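## Task

Take tube P8 out of the grey source rack RA and seat it in well B1 of the white destination rack RB; take tube H1 out of RA and seat it in well A3 of RB. If either tube ends up roughly one cap height too high in its RB well, pull it back out and view the well from directly above; if a flat object is lodged inside, seat that tube in any well of the red quarantine rack QR instead. Every tube not named here must finish upright in its original well (moving them temporarily is allowed). Each rack must finish near its starting spot, lying flat on the bench mat (it may be moved in between). Anything held in place only by the robot at the end does not count. Release everything, move the gripper clear (contact with DONE or its housing is acceptable), then press DONE; the job ends when DONE goes down. Do not press DONE if any required change is still wrong, since that is worse than leaving it unpressed.

## Robot and tools

Robot: a single six-joint FANUC CRX arm carrying a Robotiq two-finger gripper with 140 mm maximum opening. There is only one arm, so each command row covers that one arm plus its gripper.

Scene layout: RA is the grey source rack, RB the white destination rack, QR the red quarantine rack. At the start, row A of every rack is the row closest to the arm base, and column 1 is the leftmost column when viewed from the base. Racks are loose and can be shoved. A DONE button sits on the bench; pushing it until the lamp above it lights ends the job. Occasionally an outside disturbance nudges a loose object.

Frame: the scene frame has its origin on the tabletop right under the arm base, +z upward, and +y to the left when facing along +x. Reported gripper position is in metres, orientation as a wxyz quaternion. The base may be slightly tilted, and the reported hand position gets less accurate at long reach. end_effector_position is the point between the pads when closed; the fingertips extend about 33 mm past it when closed and about 9 mm when fully open. Fingers point along the gripper's +z and close along its y. Closing pushes the fingertips roughly 24 mm farther out, so keep that margin above surfaces.

execute_actions: argument actions is a list holding at most one item. An empty list just returns the current state. An item with rows (1 to 15 rows) and optional steps (1 to 15, default 15) is a motion; each row is held for one 1/30 s control step and the final row repeats if steps exceeds the row count. An item with only steps (up to 300) is a wait that sends nothing new. Optional pictures (true/false) controls whether images come back. A refused call sends nothing.

Each row is 9 numbers in this order: J1 waist, J2 shoulder, J3 elbow, J4 forearm roll, J5 wrist pitch, J6 wrist roll, then gripper position, gripper force_limit, gripper speed. The first six are absolute joint target angles in radians (the same values printed under Joint positions), not offsets. Ranges: J1 -3.491 to 3.491, J2 -3.140 to 3.140, J3 -1.187 to 4.328, J4 -3.316 to 3.316, J5 -3.140 to 3.140, J6 -3.927 to 3.927. A target more than 0.010 rad beyond a range end, and further out than the current angle, is refused; true ends may differ by up to 0.010 rad, and targets past them are clipped, reported as "joint sent to its limit". The last three values lie in [-1, 1]. position: +1 fully open (140 mm), about -0.8 pads touching, -1 closes until blocked. force_limit: -1 about 14 N, 0 about 60 N, +1 about 107 N. speed: -1 about 30 mm/s, 0 about 140, +1 about 250.

Motion limits: joint targets advance at most 2.62 rad/s (J1, J2), 3.14 (J3), 3.93 (J4 to J6), with 0.5 s ramp-up, all joints arriving together. Targets are kept within a lead of the measured angle (0.805 rad J1/J2, 0.966 J3, 1.21 J4 to J6), and scaled back if they would move the hand more than 70 mm from where it is. So large moves need several calls. The arm keeps heading to the last row sent while you think or wait, until it has nearly stopped.

Gripping: close with position -1 and confirm object_status = 2. Codes: 0 moving, 1 blocked while opening, 2 blocked while closing (holding), 3 reached target or pads met (thin items may still be held). Stopped fingers stay put until position changes by 0.01 or more. To squeeze harder, raise force_limit and switch position between -1 and -0.98. position_measured is in counts: 3 fully open, 230 pads together, not linear in mm.

Result lines: gripper pose, Joint positions and Joint velocities (rad, rad/s, column order), object_status, position_measured, Flange force (outside force on the gripper including held weight; noisy, "no reading" near singularities or at start). "joint command not followed" means the clearance check altered or blocked targets; HELD marks steps where your row was not fully sent. MOTOR HOT warns of overheating; an OVER-TEMPERATURE FAULT brakes the arm until it cools. A TORQUE FAULT (joint load limit: 147 N m for J1 to J3, 36.8 N m for J4 to J6, held weight included) or FORCE FAULT (150 N on any arm part) halts the arm for 10 s and drops the rest of the call.

zoom_image: camera is "cam_low" (896x504, fixed) or "cam_wrist" (504x504 fisheye on the hand); region is [x0, y0, x1, y1] in pixels from the top-left, at most 504x504. Use it to check well contents, such as a flat blocker seen straight down a well.

read_manual: optional section "licences"; returns licence text only, no motion.

finished_scene: argument scene (integer 1 or 2) ends that scene irreversibly and reports success, then begins the next.

Avoid: dropping tubes, knocking anything off the table (that ends the scene), tipping racks, slamming or pressing hard into things, and needless stops. Move smoothly and use modest effort.

Each tool is called after ">>>" as name([rows], argument=value, ...), one row to a line, values as JSON.

## Session

>>> execute_actions(actions=[])

Scene clock: 0.00 s of 15600.00 s.
end_effector_position=(+0.1333, +0.5507, +0.3494) position_measured=3 object_status=3 end_effector_quat_wxyz=(+0.105, +0.990, -0.086, -0.040)
Joint positions: [ 1.659  1.006  0.607  0.04  -1.727 -0.24 ]
Joint velocities: [ 0.001 -0.003 -0.    -0.    -0.    -0.001]
Flange force (N, the push that the arm receives, along the gripper's own x y z axes): no reading

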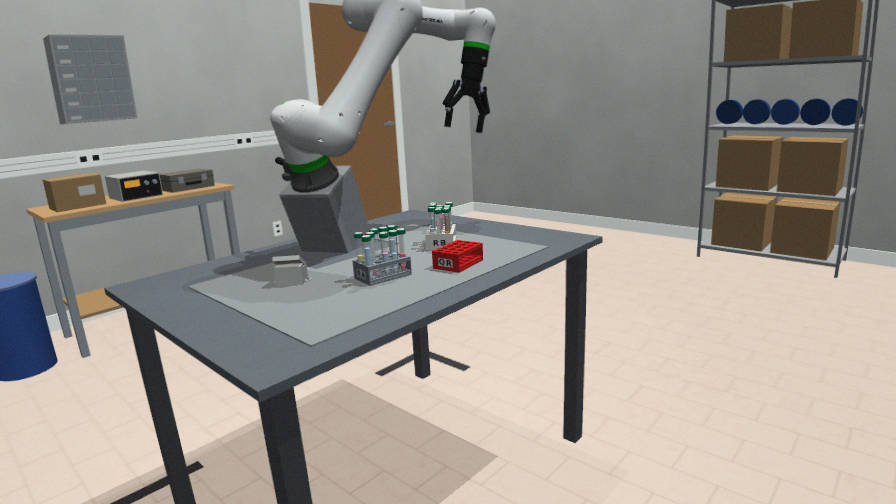

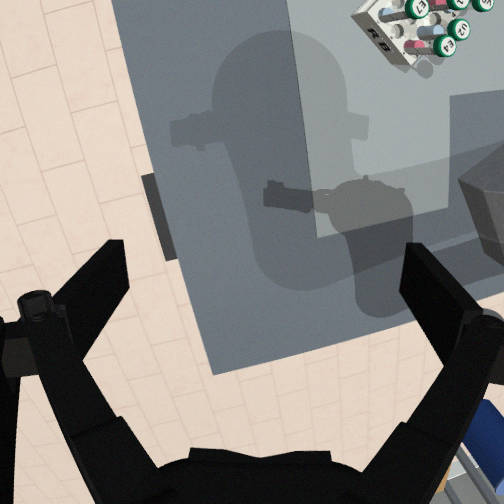

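>>> zoom_image(camera="cam_low", region=[260,190,500,300])

>>> zoom_image(camera="cam_wrist", region=[340,0,504,100])

Region (260, 190, 500, 300) of cam_low's 896x504 image, scaled by 2.100, with more detail than that image has; it fills the top 231 rows of this view, and the rest is white.

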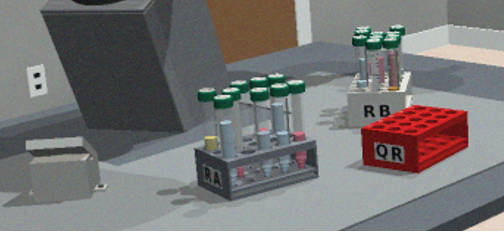

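Region (340, 0, 504, 100) of cam_wrist's 504x504 image, scaled by 3.073, with more detail than that image has; it fills the top 307 rows of this view, and the rest is white.

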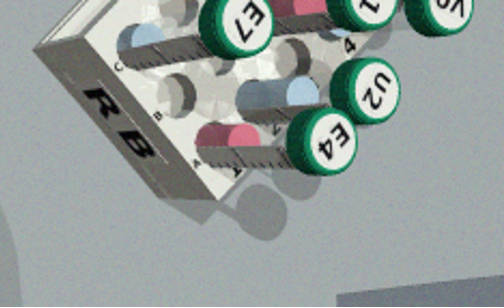

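>>> execute_actions([
  {"rows":[[1.158,-0.258,-0.603,0.304,-1.476,-0.4,1,0,0]]},
], pictures=false)

>>> execute_actions([
  {"steps":150},
])

Scene clock: 72.40 s of 15600.00 s.
end_effector_position=(+0.2426, +0.4362, +0.3657) position_measured=3 object_status=3 end_effector_quat_wxyz=(+0.103, +0.979, -0.176, -0.031)
Joint positions: [ 1.508  0.73   0.278  0.12  -1.651 -0.288]
Joint velocities: [-0.33  -0.706 -0.832  0.171  0.164 -0.104]
Flange force (N, the push that the arm receives, along the gripper's own x y z axes): [0.7 -10.7 -2.9]
Steps of this call (steps 1 to 90: nothing new was sent; then 68.90 s passed at rest; steps 91 to 105: all 15 steps of this action). Readings (joint positions | what the end effector reports):
91: [1.659 1.006 0.607 0.040 -1.727 -0.240] | position_measured=3 object_status=3
92: [1.658 1.003 0.605 0.040 -1.727 -0.240] | position_measured=3 object_status=3
94: [1.646 0.983 0.580 0.047 -1.720 -0.244] | position_measured=3 object_status=3
98: [1.591 0.892 0.472 0.076 -1.693 -0.262] | position_measured=3 object_status=3
105: the state above

Scene clock: 77.40 s of 15600.00 s.
end_effector_position=(+0.3315, +0.0537, +0.3502) position_measured=3 object_status=3 end_effector_quat_wxyz=(-0.000, +0.920, -0.393, -0.000)
Joint positions: [ 1.158 -0.258 -0.603  0.304 -1.476 -0.4  ]
Joint velocities: [ 0.     0.001 -0.     0.001  0.     0.   ]
Flange force (N, the push that the arm receives, along the gripper's own x y z axes): [-3.3 -3.7 -2.3]
Steps of this call (steps 1 to 60: the robot went on to your last target; steps 61 to 120: nothing new was sent; then 1.00 s passed at rest). Readings (joint positions | what the end effector reports):
1: [1.496 0.706 0.250 0.126 -1.646 -0.292] | position_measured=3 object_status=3
2: [1.486 0.682 0.222 0.131 -1.640 -0.295] | position_measured=3 object_status=3
4: [1.464 0.631 0.169 0.143 -1.629 -0.302] | position_measured=3 object_status=3
8: [1.423 0.524 0.066 0.164 -1.609 -0.315] | position_measured=3 object_status=3
120: the state above
The arm was judged still, so your last target was given up. Only a new action makes it travel on or press farther. Fingers that are still opening or closing keep moving.
camera_calibration (this result's frames):
cam_wrist: T_world_to_cam=[[-0.717084, -0.695287, -0.04865, 0.299584], [-0.655155, 0.648584, 0.387442, 0.0536623], [-0.23783, 0.309702, -0.920609, 0.575203], [0, 0, 0, 1]] pos_world=[0.386785, -0.0046491, 0.523321]

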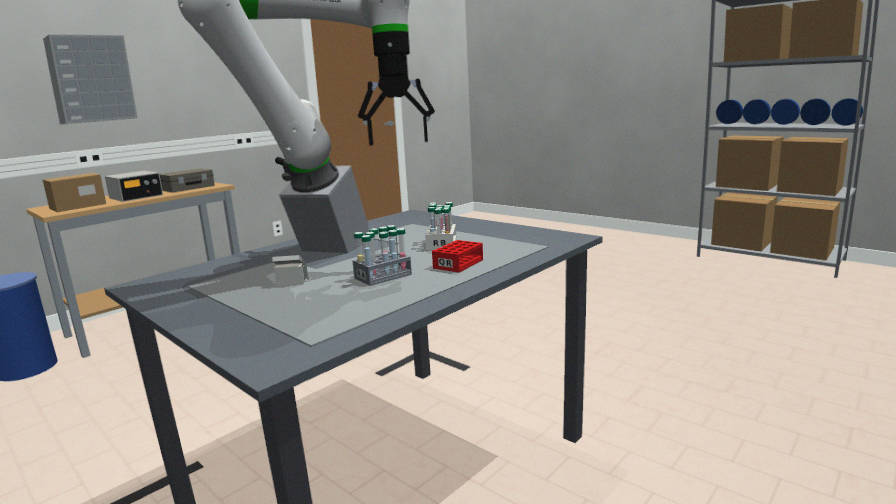

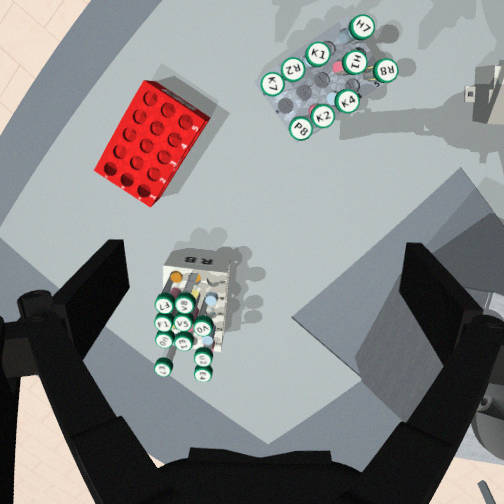

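>>> execute_actions([
  {"rows":[[0.855,-0.204,-0.893,0.417,-1.063,-1.19,-0.4,-0.5,0]]},
], pictures=false)

>>> execute_actions([
  {"steps":60},
])

Scene clock: 120.93 s of 15600.00 s.
end_effector_position=(+0.3446, +0.0146, +0.2384) position_measured=104 object_status=0 end_effector_quat_wxyz=(-0.000, +0.735, -0.678, +0.003)
Joint positions: [ 0.936 -0.218 -0.816  0.387 -1.173 -0.98 ]
Joint velocities: [-0.593  0.106 -0.568  0.218  0.8   -1.538]
Flange force (N, the push that the arm receives, along the gripper's own x y z axes): [-3.8 0.3 1.5]
Steps of this call (steps 1 to 90: nothing new was sent; then 40.03 s passed at rest; steps 91 to 105: all 15 steps of this action). Readings (joint positions | what the end effector reports):
91: [1.158 -0.258 -0.603 0.304 -1.476 -0.400] | position_measured=3 object_status=0
92: [1.157 -0.258 -0.604 0.305 -1.475 -0.403] | position_measured=5 object_status=0
94: [1.145 -0.256 -0.616 0.309 -1.458 -0.435] | position_measured=20 object_status=0
98: [1.081 -0.244 -0.677 0.333 -1.371 -0.601] | position_measured=51 object_status=0
105: the state above

Scene clock: 122.93 s of 15600.00 s.
end_effector_position=(+0.3387, -0.0025, +0.1998) position_measured=179 object_status=3 end_effector_quat_wxyz=(+0.000, -0.649, +0.761, +0.000)
Joint positions: [ 0.855 -0.204 -0.893  0.417 -1.063 -1.19 ]
Joint velocities: [-0.001 -0.    -0.     0.    -0.001 -0.   ]
Flange force (N, the push that the arm receives, along the gripper's own x y z axes): [-7.7 -1.4 -0.1]
Steps of this call (steps 1 to 30: the robot went on to your last target; steps 31 to 60: nothing new was sent). Readings (joint positions | what the end effector reports):
1: [0.916 -0.215 -0.834 0.394 -1.147 -1.030] | position_measured=111 object_status=0
2: [0.899 -0.212 -0.851 0.400 -1.123 -1.075] | position_measured=119 object_status=0
4: [0.872 -0.207 -0.876 0.410 -1.087 -1.144] | position_measured=134 object_status=0
8: [0.855 -0.204 -0.893 0.417 -1.063 -1.189] | position_measured=164 object_status=0
60: the state above
The arm was judged still, so your last target was given up. Only a new action makes it travel on or press farther. Fingers that are still opening or closing keep moving.
camera_calibration (this result's frames):
cam_wrist: T_world_to_cam=[[-0.987282, 0.151381, -0.0485503, 0.35192], [0.121098, 0.913981, 0.387266, -0.109142], [0.102999, 0.376461, -0.920689, 0.340583], [0, 0, 0, 1]] pos_world=[0.325582, -0.0817365, 0.372924]

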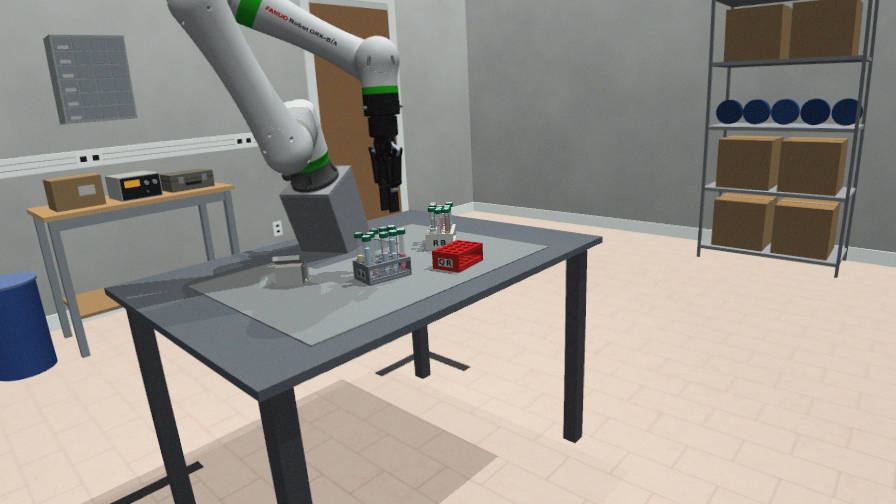

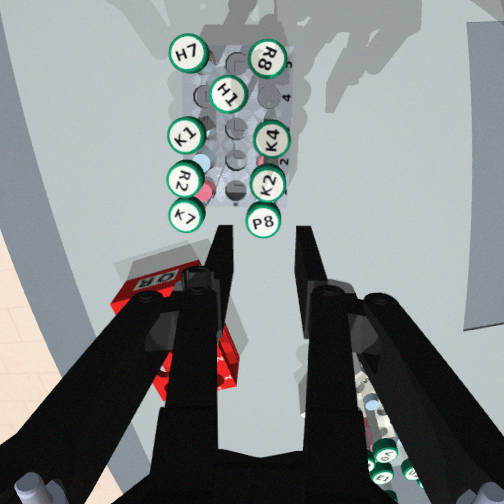

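>>> execute_actions([
  {"rows":[[0.7642,-0.0811,-0.9652,0.5023,-0.8594,-1.225,-0.44,-0.5,0]]},
], pictures=false)

>>> execute_actions([
  {"steps":30},
])

Scene clock: 148.10 s of 15600.00 s.
end_effector_position=(+0.3403, -0.0016, +0.1427) position_measured=185 object_status=3 end_effector_quat_wxyz=(+0.000, -0.649, +0.761, -0.000)
Joint positions: [ 0.764 -0.081 -0.965  0.502 -0.859 -1.225]
Joint velocities: [-0.     0.002 -0.001  0.     0.001 -0.   ]
Flange force (N, the push that the arm receives, along the gripper's own x y z axes): [-6.6 0.9 -0.2]
Steps of this call (steps 1 to 90: nothing new was sent; then 21.67 s passed at rest; steps 91 to 105: all 15 steps of this action). Readings (joint positions | what the end effector reports):
91: [0.855 -0.204 -0.893 0.417 -1.063 -1.190] | position_measured=179 object_status=0
92: [0.853 -0.202 -0.894 0.418 -1.059 -1.191] | position_measured=180 object_status=0
94: [0.840 -0.183 -0.905 0.431 -1.028 -1.196] | position_measured=185 object_status=0
98: [0.781 -0.104 -0.952 0.486 -0.898 -1.218] | position_measured=185 object_status=0
105: the state above

Scene clock: 149.10 s of 15600.00 s.
end_effector_position=(+0.3403, -0.0016, +0.1426) position_measured=185 object_status=3 end_effector_quat_wxyz=(+0.000, -0.649, +0.761, -0.000)
Joint positions: [ 0.764 -0.081 -0.965  0.502 -0.859 -1.225]
Joint velocities: [ 0.001  0.001  0.    -0.    -0.001  0.   ]
Flange force (N, the push that the arm receives, along the gripper's own x y z axes): [-7.0 -0.5 1.1]
Steps of this call (steps 1 to 15: the robot went on to your last target; steps 16 to 30: nothing new was sent). Readings (joint positions | what the end effector reports):
1: [0.764 -0.081 -0.965 0.502 -0.859 -1.225] | position_measured=185 object_status=3
2: [0.764 -0.081 -0.965 0.502 -0.859 -1.225] | position_measured=185 object_status=3
4: [0.764 -0.081 -0.965 0.502 -0.859 -1.225] | position_measured=185 object_status=3
8: [0.764 -0.081 -0.965 0.502 -0.859 -1.225] | position_measured=185 object_status=3
30: the state above
The arm was judged still, so your last target was given up. Only a new action makes it travel on or press farther. Fingers that are still opening or closing keep moving.
camera_calibration (this result's frames):
cam_wrist: T_world_to_cam=[[-0.987327, 0.150953, -0.0489857, 0.350656], [0.120512, 0.913966, 0.387482, -0.0877968], [0.103263, 0.376668, -0.920575, 0.287359], [0, 0, 0, 1]] pos_world=[0.327119, -0.0809282, 0.315732]

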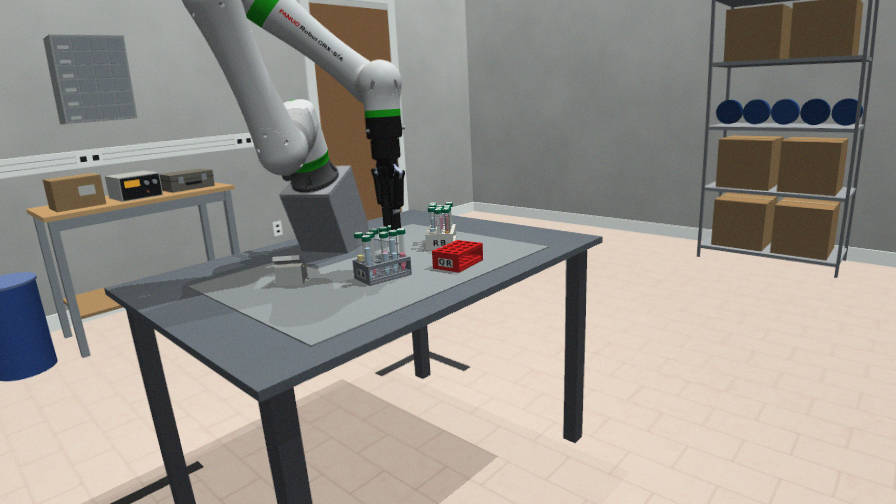

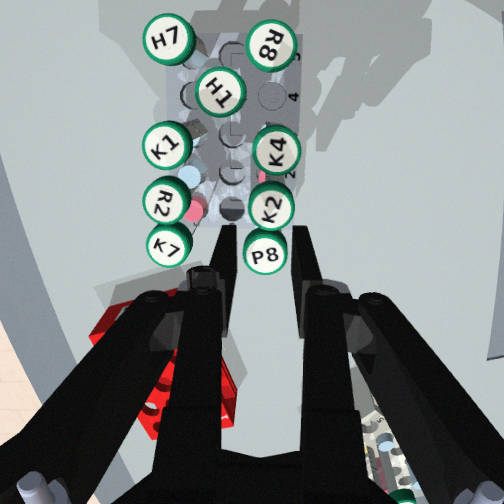

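>>> execute_actions([
  {"rows":[[0.7642,-0.0811,-0.9652,0.5023,-0.8594,-1.225,-1,-0.5,-0.5]]},
])

>>> zoom_image(camera="cam_low", region=[340,190,480,290])

Scene clock: 157.07 s of 15600.00 s.
end_effector_position=(+0.3403, -0.0016, +0.1426) position_measured=199 object_status=2 end_effector_quat_wxyz=(+0.000, -0.649, +0.761, -0.000)
Joint positions: [ 0.764 -0.081 -0.965  0.502 -0.859 -1.225]
Joint velocities: [ 0.     0.    -0.     0.001 -0.     0.001]
Flange force (N, the push that the arm receives, along the gripper's own x y z axes): [-7.7 -0.3 -1.6]
Steps of this call (steps 1 to 90: nothing new was sent; then 4.47 s passed at rest; steps 91 to 105: all 15 steps of this action). Readings (joint positions | what the end effector reports):
91: [0.764 -0.081 -0.965 0.502 -0.859 -1.225] | position_measured=185 object_status=0
92: [0.764 -0.081 -0.965 0.502 -0.859 -1.225] | position_measured=186 object_status=0
94: [0.764 -0.081 -0.965 0.502 -0.859 -1.225] | position_measured=195 object_status=0
98: [0.764 -0.081 -0.965 0.502 -0.859 -1.225] | position_measured=199 object_status=0
105: the state above
camera_calibration (this result's frames):
cam_wrist: T_world_to_cam=[[-0.987328, 0.150936, -0.0490035, 0.350667], [0.120491, 0.913972, 0.387476, -0.0877893], [0.103272, 0.376662, -0.920576, 0.287358], [0, 0, 0, 1]] pos_world=[0.327125, -0.0809283, 0.315735]

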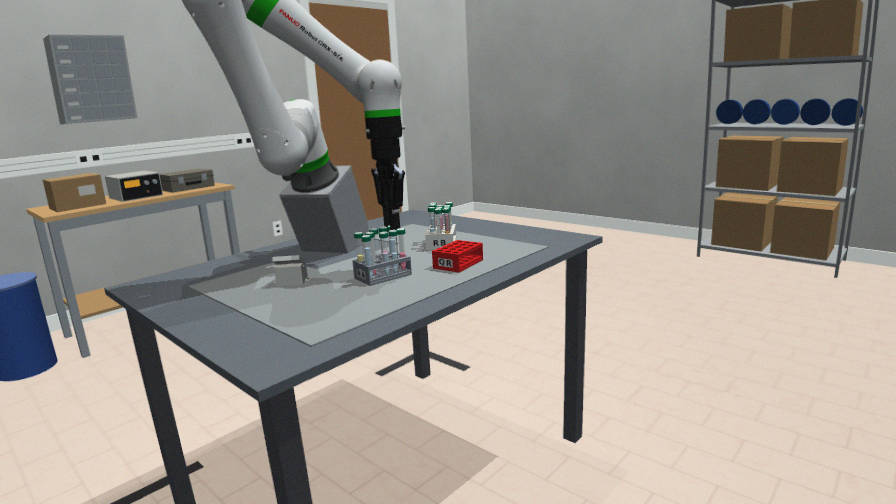

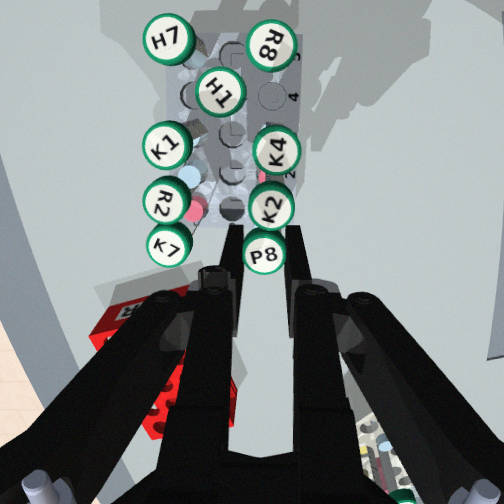

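Region (340, 190, 480, 290) of cam_low's 896x504 image, scaled by 3.600, with more detail than that image has; it fills the top 360 rows of this view, and the rest is white.

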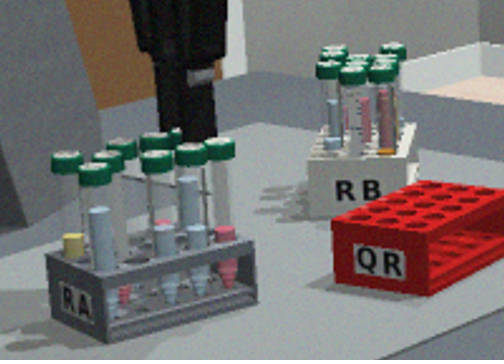

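>>> execute_actions([
  {"rows":[[0.855,-0.204,-0.893,0.417,-1.063,-1.19,-1,-0.5,0]]},
], pictures=false)

>>> execute_actions([
  {"rows":[[1.158,-0.258,-0.603,0.304,-1.476,-0.8,-1,-0.5,0]]},
], pictures=false)

>>> execute_actions([
  {"rows":[[1.5424,0.2686,-0.4346,0.2035,-1.214,0.635,-1,-0.5,0]]},
], pictures=false)

>>> execute_actions([
  {"steps":60},
])

Scene clock: 183.87 s of 15600.00 s.
end_effector_position=(+0.3387, -0.0025, +0.1997) position_measured=199 object_status=2 end_effector_quat_wxyz=(-0.000, -0.649, +0.761, +0.000)
Joint positions: [ 0.855 -0.204 -0.893  0.417 -1.063 -1.19 ]
Joint velocities: [-0.001 -0.001  0.001 -0.    -0.001  0.001]
Flange force (N, the push that the arm receives, along the gripper's own x y z axes): [-4.5 2.8 -2.4]
Steps of this call (steps 1 to 15: the robot went on to your last target; steps 16 to 90: nothing new was sent; then 23.30 s passed at rest; steps 91 to 105: all 15 steps of this action). Readings (joint positions | what the end effector reports):
91: [0.764 -0.081 -0.965 0.502 -0.859 -1.225] | position_measured=199 object_status=2
92: [0.765 -0.083 -0.964 0.501 -0.862 -1.225] | position_measured=199 object_status=2
94: [0.779 -0.102 -0.953 0.488 -0.894 -1.219] | position_measured=199 object_status=2
98: [0.837 -0.181 -0.906 0.433 -1.024 -1.197] | position_measured=199 object_status=2
105: the state above

Scene clock: 184.37 s of 15600.00 s.
end_effector_position=(+0.3351, +0.0504, +0.3374) position_measured=199 object_status=2 end_effector_quat_wxyz=(-0.000, +0.810, -0.586, +0.001)
Joint positions: [ 1.133 -0.254 -0.627  0.314 -1.441 -0.833]
Joint velocities: [ 0.454 -0.081  0.432 -0.167 -0.609  0.577]
Flange force (N, the push that the arm receives, along the gripper's own x y z axes): [-8.5 0.4 -14.7]
Steps of this call (steps 1 to 15: all 15 steps of this action). Readings (joint positions | what the end effector reports):
1: [0.855 -0.204 -0.893 0.417 -1.063 -1.190] | position_measured=199 object_status=2
2: [0.857 -0.204 -0.891 0.416 -1.066 -1.187] | position_measured=199 object_status=2
4: [0.878 -0.208 -0.871 0.408 -1.095 -1.160] | position_measured=199 object_status=2
8: [0.974 -0.225 -0.779 0.373 -1.225 -1.037] | position_measured=199 object_status=2
15: the state above

Scene clock: 184.87 s of 15600.00 s.
end_effector_position=(+0.3032, +0.1787, +0.3396) position_measured=199 object_status=2 end_effector_quat_wxyz=(-0.005, +0.984, -0.180, -0.001)
Joint positions: [ 1.341 -0.022 -0.525  0.256 -1.361 -0.161]
Joint velocities: [ 0.415  0.6    0.186 -0.109  0.301  1.637]
Flange force (N, the push that the arm receives, along the gripper's own x y z axes): [-3.1 -5.6 -1.5]
Steps of this call (steps 1 to 15: all 15 steps of this action). Readings (joint positions | what the end effector reports):
1: [1.146 -0.256 -0.615 0.309 -1.459 -0.816] | position_measured=199 object_status=2
2: [1.156 -0.256 -0.607 0.305 -1.469 -0.800] | position_measured=199 object_status=2
4: [1.183 -0.243 -0.595 0.298 -1.470 -0.744] | position_measured=199 object_status=2
8: [1.242 -0.166 -0.569 0.282 -1.434 -0.547] | position_measured=199 object_status=2
15: the state above

Scene clock: 186.87 s of 15600.00 s.
end_effector_position=(+0.2291, +0.3080, +0.2996) position_measured=199 object_status=2 end_effector_quat_wxyz=(-0.000, +0.948, +0.319, +0.000)
Joint positions: [ 1.542  0.269 -0.435  0.203 -1.214  0.635]
Joint velocities: [ 0.001  0.     0.    -0.    -0.001  0.   ]
Flange force (N, the push that the arm receives, along the gripper's own x y z axes): [3.1 -6.1 0.1]
Steps of this call (steps 1 to 45: the robot went on to your last target; steps 46 to 60: nothing new was sent). Readings (joint positions | what the end effector reports):
1: [1.355 -0.002 -0.518 0.253 -1.351 -0.105] | position_measured=199 object_status=2
2: [1.369 0.018 -0.512 0.249 -1.341 -0.050] | position_measured=199 object_status=2
4: [1.397 0.059 -0.499 0.242 -1.320 0.061] | position_measured=199 object_status=2
8: [1.453 0.140 -0.474 0.227 -1.279 0.282] | position_measured=199 object_status=2
60: the state above
The arm was judged still, so your last target was given up. Only a new action makes it travel on or press farther. Fingers that are still opening or closing keep moving.
camera_calibration (this result's frames):
cam_wrist: T_world_to_cam=[[0.609183, -0.791528, -0.0487779, 0.126293], [-0.719057, -0.577253, 0.386959, 0.23355], [-0.334446, -0.200654, -0.920806, 0.60491], [0, 0, 0, 1]] pos_world=[0.29331, 0.35616, 0.472791]

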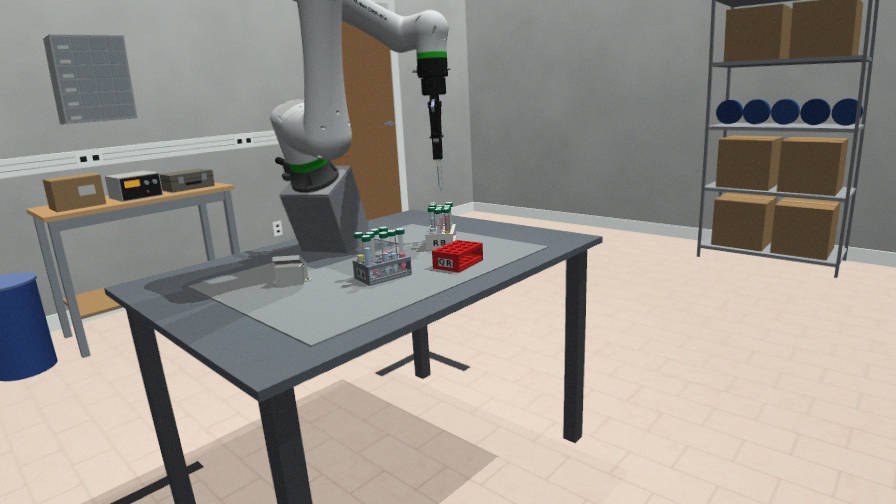

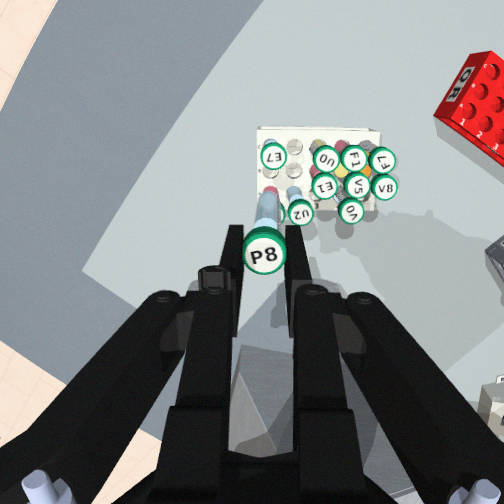

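>>> execute_actions([
  {"rows":[[1.518,0.318,-0.512,0.228,-1.088,0.62,-1,-0.5,0]],"steps":12},
], pictures=false)

>>> execute_actions([
  {"rows":[[1.487,0.3821,-0.5804,0.2571,-0.9529,0.62,-1,-0.5,0]]},
])

Scene clock: 211.47 s of 15600.00 s.
end_effector_position=(+0.2307, +0.3066, +0.2504) position_measured=199 object_status=2 end_effector_quat_wxyz=(+0.001, +0.948, +0.318, +0.001)
Joint positions: [ 1.518  0.318 -0.512  0.228 -1.088  0.62 ]
Joint velocities: [-0.001  0.    -0.004  0.001  0.002 -0.001]
Flange force (N, the push that the arm receives, along the gripper's own x y z axes): [-1.1 -4.2 0.4]
Steps of this call (steps 1 to 90: nothing new was sent; then 21.20 s passed at rest; steps 91 to 102: all 12 steps of this action). Readings (joint positions | what the end effector reports):
91: [1.542 0.269 -0.435 0.203 -1.214 0.635] | position_measured=199 object_status=2
92: [1.542 0.270 -0.436 0.204 -1.210 0.635] | position_measured=199 object_status=2
94: [1.536 0.282 -0.456 0.210 -1.179 0.631] | position_measured=199 object_status=2
98: [1.519 0.316 -0.509 0.227 -1.094 0.621] | position_measured=199 object_status=2
102: the state above

Scene clock: 211.97 s of 15600.00 s.
end_effector_position=(+0.2319, +0.3046, +0.1998) position_measured=199 object_status=2 end_effector_quat_wxyz=(-0.000, +0.946, +0.324, +0.000)
Joint positions: [ 1.487  0.382 -0.58   0.257 -0.953  0.62 ]
Joint velocities: [-0.     0.002 -0.001 -0.     0.001  0.001]
Flange force (N, the push that the arm receives, along the gripper's own x y z axes): [3.6 -7.0 1.3]
Steps of this call (steps 1 to 15: all 15 steps of this action). Readings (joint positions | what the end effector reports):
1: [1.518 0.318 -0.512 0.228 -1.088 0.620] | position_measured=199 object_status=2
2: [1.517 0.320 -0.514 0.229 -1.084 0.620] | position_measured=199 object_status=2
4: [1.510 0.334 -0.529 0.236 -1.053 0.620] | position_measured=199 object_status=2
8: [1.489 0.378 -0.577 0.255 -0.961 0.620] | position_measured=199 object_status=2
15: the state above
camera_calibration (this result's frames):
cam_wrist: T_world_to_cam=[[0.617687, -0.784902, -0.0488932, 0.113055], [-0.712845, -0.58507, 0.386711, 0.273194], [-0.332136, -0.204013, -0.920904, 0.513729], [0, 0, 0, 1]] pos_world=[0.295541, 0.353382, 0.372976]

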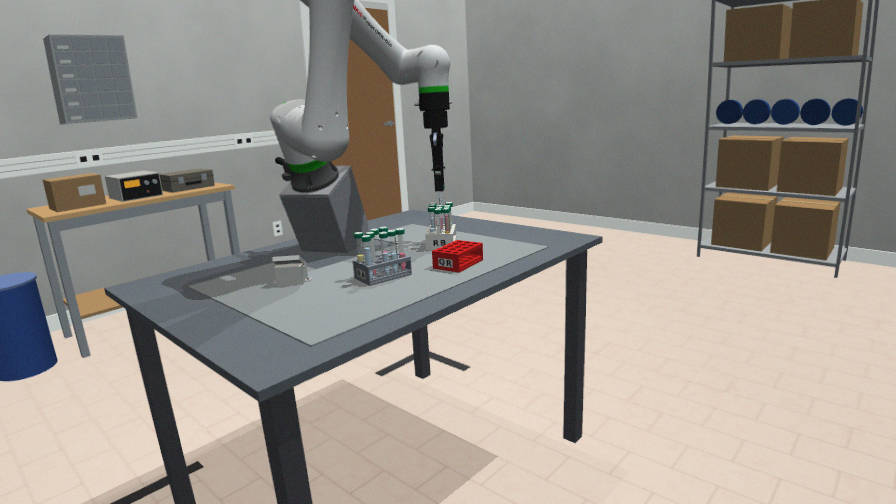

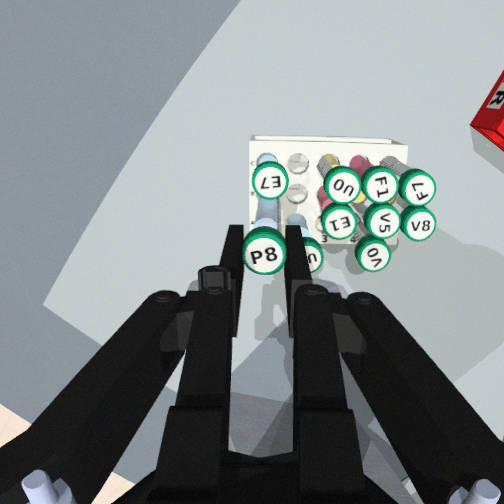

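>>> execute_actions([
  {"rows":[[1.478,0.406,-0.597,0.269,-0.913,0.61,-1,-0.5,0],[1.478,0.406,-0.597,0.269,-0.913,0.61,-1,-0.5,0],[1.478,0.406,-0.597,0.269,-0.913,0.61,-1,-0.5,0],[1.478,0.406,-0.597,0.269,-0.913,0.61,-1,-0.5,0],[1.478,0.406,-0.597,0.269,-0.913,0.61,-1,-0.5,0],[1.478,0.406,-0.597,0.269,-0.913,0.61,-1,-0.5,0],[1.4716,0.4277,-0.610,0.281,-0.878,0.605,-1,-0.5,0]]},
])

>>> execute_actions([
  {"rows":[[1.455,0.4772,-0.6378,0.3071,-0.8018,0.59,-1,-0.5,0]]},
])

Scene clock: 232.07 s of 15600.00 s.
end_effector_position=(+0.2324, +0.3052, +0.1726) position_measured=199 object_status=2 end_effector_quat_wxyz=(-0.000, +0.946, +0.325, +0.001)
Joint positions: [ 1.472  0.428 -0.61   0.281 -0.878  0.605]
Joint velocities: [ 0.     0.004 -0.002  0.001  0.005 -0.   ]
Flange force (N, the push that the arm receives, along the gripper's own x y z axes): [5.5 -9.6 2.6]
Steps of this call (steps 1 to 15: the robot went on to your last target; steps 16 to 90: nothing new was sent; then 16.60 s passed at rest; steps 91 to 105: all 15 steps of this action). Readings (joint positions | what the end effector reports):
91: [1.487 0.382 -0.580 0.257 -0.953 0.620] | position_measured=199 object_status=2
92: [1.486 0.384 -0.582 0.258 -0.949 0.619] | position_measured=199 object_status=2
94: [1.481 0.398 -0.592 0.264 -0.926 0.613] | position_measured=199 object_status=2
98: [1.477 0.408 -0.598 0.270 -0.910 0.610] | position_measured=199 object_status=2
105: the state above
camera_calibration (this result's frames):
cam_wrist: T_world_to_cam=[[0.618605, -0.784218, -0.0482765, 0.111387], [-0.712721, -0.585946, 0.385612, 0.284881], [-0.330691, -0.204134, -0.921397, 0.488808], [0, 0, 0, 1]] pos_world=[0.295781, 0.354059, 0.34591]

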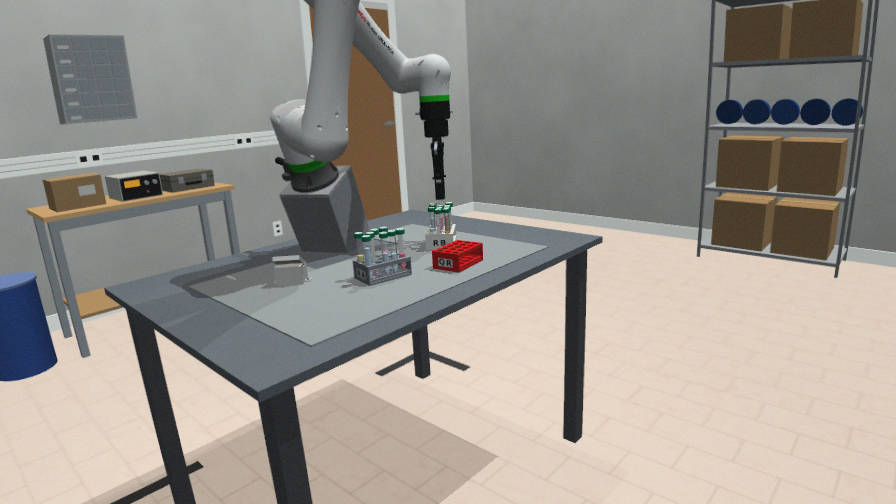

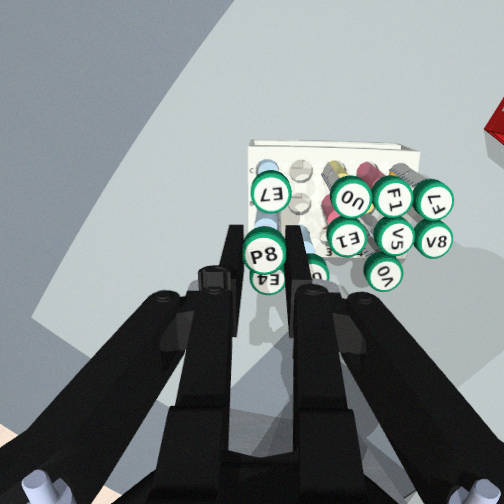

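Scene clock: 232.57 s of 15600.00 s.
end_effector_position=(+0.2318, +0.3050, +0.1447) position_measured=199 object_status=2 end_effector_quat_wxyz=(-0.000, +0.945, +0.327, +0.000)
Joint positions: [ 1.455  0.477 -0.638  0.307 -0.802  0.59 ]
Joint velocities: [ 0.     0.001 -0.     0.001  0.    -0.   ]
Flange force (N, the push that the arm receives, along the gripper's own x y z axes): [2.4 -7.6 2.9]
Steps of this call (steps 1 to 15: all 15 steps of this action). Readings (joint positions | what the end effector reports):
1: [1.472 0.428 -0.610 0.281 -0.878 0.605] | position_measured=199 object_status=2
2: [1.471 0.430 -0.611 0.282 -0.874 0.604] | position_measured=199 object_status=2
4: [1.464 0.450 -0.622 0.293 -0.844 0.598] | position_measured=199 object_status=2
8: [1.455 0.477 -0.637 0.307 -0.803 0.590] | position_measured=199 object_status=2
15: the state above
camera_calibration (this result's frames):
cam_wrist: T_world_to_cam=[[0.621485, -0.781894, -0.0489634, 0.108916], [-0.709982, -0.588542, 0.386708, 0.295083], [-0.331182, -0.20557, -0.920901, 0.463369], [0, 0, 0, 1]] pos_world=[0.295273, 0.354084, 0.317939]

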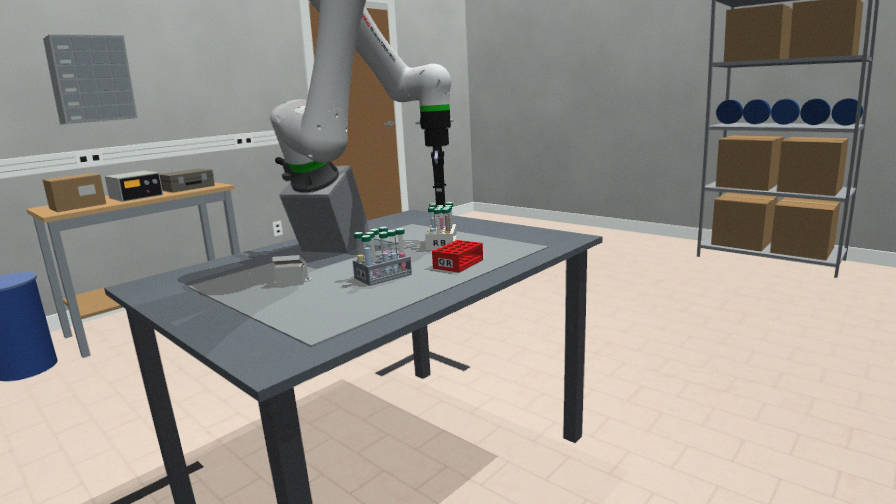

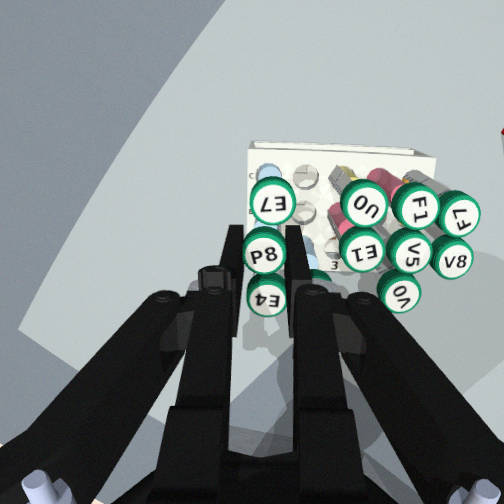

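>>> execute_actions([
  {"rows":[[1.455,0.4772,-0.6378,0.3071,-0.8018,0.59,-0.46,-0.5,0]],"steps":8},
], pictures=false)

>>> execute_actions([
  {"rows":[[1.518,0.318,-0.512,0.228,-1.088,0.62,-0.46,-0.5,0]]},
])

>>> execute_actions([
  {"rows":[[0.640,-0.3216,-0.8627,0.4276,-1.1254,-0.965,-0.44,-0.5,0]]},
], pictures=false)

>>> execute_actions([
  {"steps":70},
])

Scene clock: 271.90 s of 15600.00 s.
end_effector_position=(+0.2318, +0.3050, +0.1447) position_measured=187 object_status=0 end_effector_quat_wxyz=(-0.000, +0.945, +0.327, +0.000)
Joint positions: [ 1.455  0.477 -0.638  0.307 -0.802  0.59 ]
Joint velocities: [ 0.    -0.     0.001  0.001  0.    -0.   ]
Flange force (N, the push that the arm receives, along the gripper's own x y z axes): [3.1 -8.0 2.6]
Steps of this call (steps 1 to 15: the robot went on to your last target; steps 16 to 110: nothing new was sent; then 35.40 s passed at rest; steps 111 to 118: all 8 steps of this action). Readings (joint positions | what the end effector reports):
111: [1.455 0.477 -0.638 0.307 -0.802 0.590] | position_measured=199 object_status=0
112: [1.455 0.477 -0.638 0.307 -0.802 0.590] | position_measured=199 object_status=0
114: [1.455 0.477 -0.638 0.307 -0.802 0.590] | position_measured=187 object_status=0
118: the state above

Scene clock: 272.40 s of 15600.00 s.
end_effector_position=(+0.2307, +0.3064, +0.2499) position_measured=187 object_status=3 end_effector_quat_wxyz=(+0.001, +0.948, +0.318, +0.001)
Joint positions: [ 1.518  0.318 -0.512  0.228 -1.087  0.62 ]
Joint velocities: [ 0.001 -0.004  0.005 -0.001 -0.01   0.001]
Flange force (N, the push that the arm receives, along the gripper's own x y z axes): [5.7 -10.4 2.1]
Steps of this call (steps 1 to 15: all 15 steps of this action). Readings (joint positions | what the end effector reports):
1: [1.455 0.477 -0.638 0.307 -0.802 0.590] | position_measured=187 object_status=0
2: [1.455 0.476 -0.637 0.307 -0.805 0.590] | position_measured=187 object_status=0
4: [1.462 0.458 -0.623 0.298 -0.837 0.593] | position_measured=187 object_status=0
8: [1.493 0.379 -0.560 0.259 -0.977 0.608] | position_measured=187 object_status=3
15: the state above
camera_calibration (this result's frames):
cam_wrist: T_world_to_cam=[[0.607078, -0.793333, -0.0455996, 0.12191], [-0.721745, -0.574487, 0.386068, 0.253028], [-0.332477, -0.201462, -0.921343, 0.559273], [0, 0, 0, 1]] pos_world=[0.294559, 0.354749, 0.423155]

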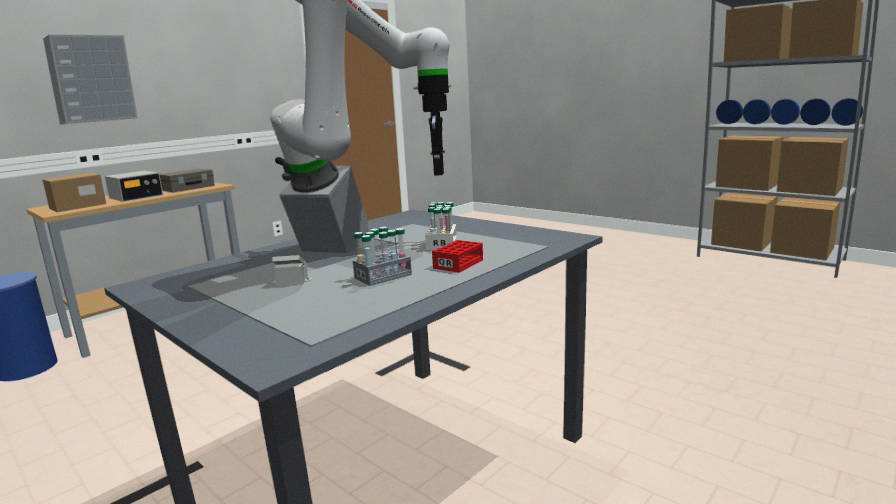

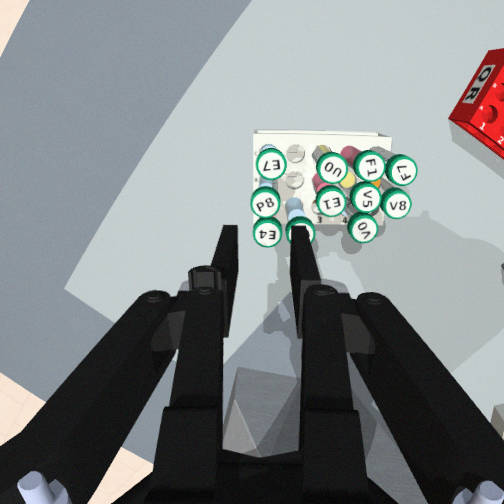

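Scene clock: 272.90 s of 15600.00 s.
end_effector_position=(+0.3205, +0.1901, +0.2482) position_measured=185 object_status=3 end_effector_quat_wxyz=(-0.013, +0.999, -0.041, -0.007)
Joint positions: [ 1.227  0.101 -0.632  0.297 -1.101  0.152]
Joint velocities: [-0.697 -0.506 -0.275  0.155 -0.029 -1.314]
Flange force (N, the push that the arm receives, along the gripper's own x y z axes): [2.6 -8.4 -0.9]
Steps of this call (steps 1 to 15: all 15 steps of this action). Readings (joint positions | what the end effector reports):
1: [1.518 0.318 -0.512 0.228 -1.088 0.620] | position_measured=187 object_status=0
2: [1.516 0.316 -0.513 0.228 -1.088 0.617] | position_measured=186 object_status=0
4: [1.496 0.300 -0.523 0.235 -1.089 0.585] | position_measured=185 object_status=0
8: [1.398 0.224 -0.565 0.259 -1.094 0.439] | position_measured=185 object_status=3
15: the state above

Scene clock: 275.23 s of 15600.00 s.
end_effector_position=(+0.3492, -0.0845, +0.2162) position_measured=185 object_status=3 end_effector_quat_wxyz=(+0.000, -0.640, +0.768, -0.000)
Joint positions: [ 0.64  -0.322 -0.863  0.428 -1.125 -0.965]
Joint velocities: [-0.001 -0.001 -0.    -0.001 -0.001 -0.   ]
Flange force (N, the push that the arm receives, along the gripper's own x y z axes): [-6.4 -2.4 -0.3]
Steps of this call (steps 1 to 45: the robot went on to your last target; steps 46 to 70: nothing new was sent). Readings (joint positions | what the end effector reports):
1: [1.203 0.084 -0.641 0.303 -1.102 0.107] | position_measured=185 object_status=3
2: [1.179 0.067 -0.651 0.308 -1.103 0.062] | position_measured=185 object_status=3
4: [1.131 0.032 -0.670 0.318 -1.105 -0.029] | position_measured=185 object_status=3
8: [1.036 -0.037 -0.707 0.340 -1.109 -0.212] | position_measured=185 object_status=3
70: the state above
The arm was judged still, so your last target was given up. Only a new action makes it travel on or press farther. Fingers that are still opening or closing keep moving.
camera_calibration (this result's frames):
cam_wrist: T_world_to_cam=[[-0.98349, 0.17423, -0.0488951, 0.376177], [0.142114, 0.91091, 0.387359, -0.0494459], [0.112029, 0.374015, -0.920631, 0.382079], [0, 0, 0, 1]] pos_world=[0.33419, -0.163404, 0.3893]

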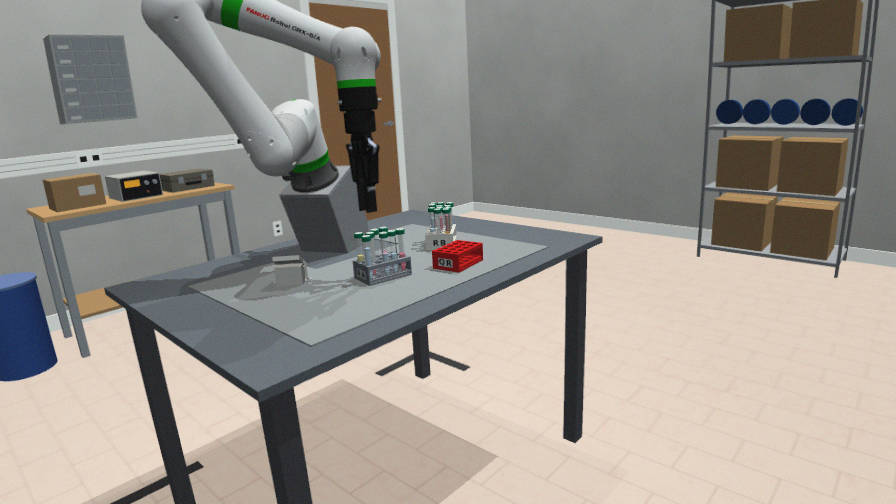

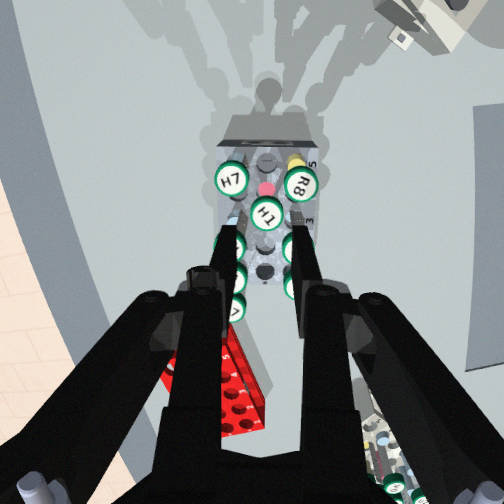

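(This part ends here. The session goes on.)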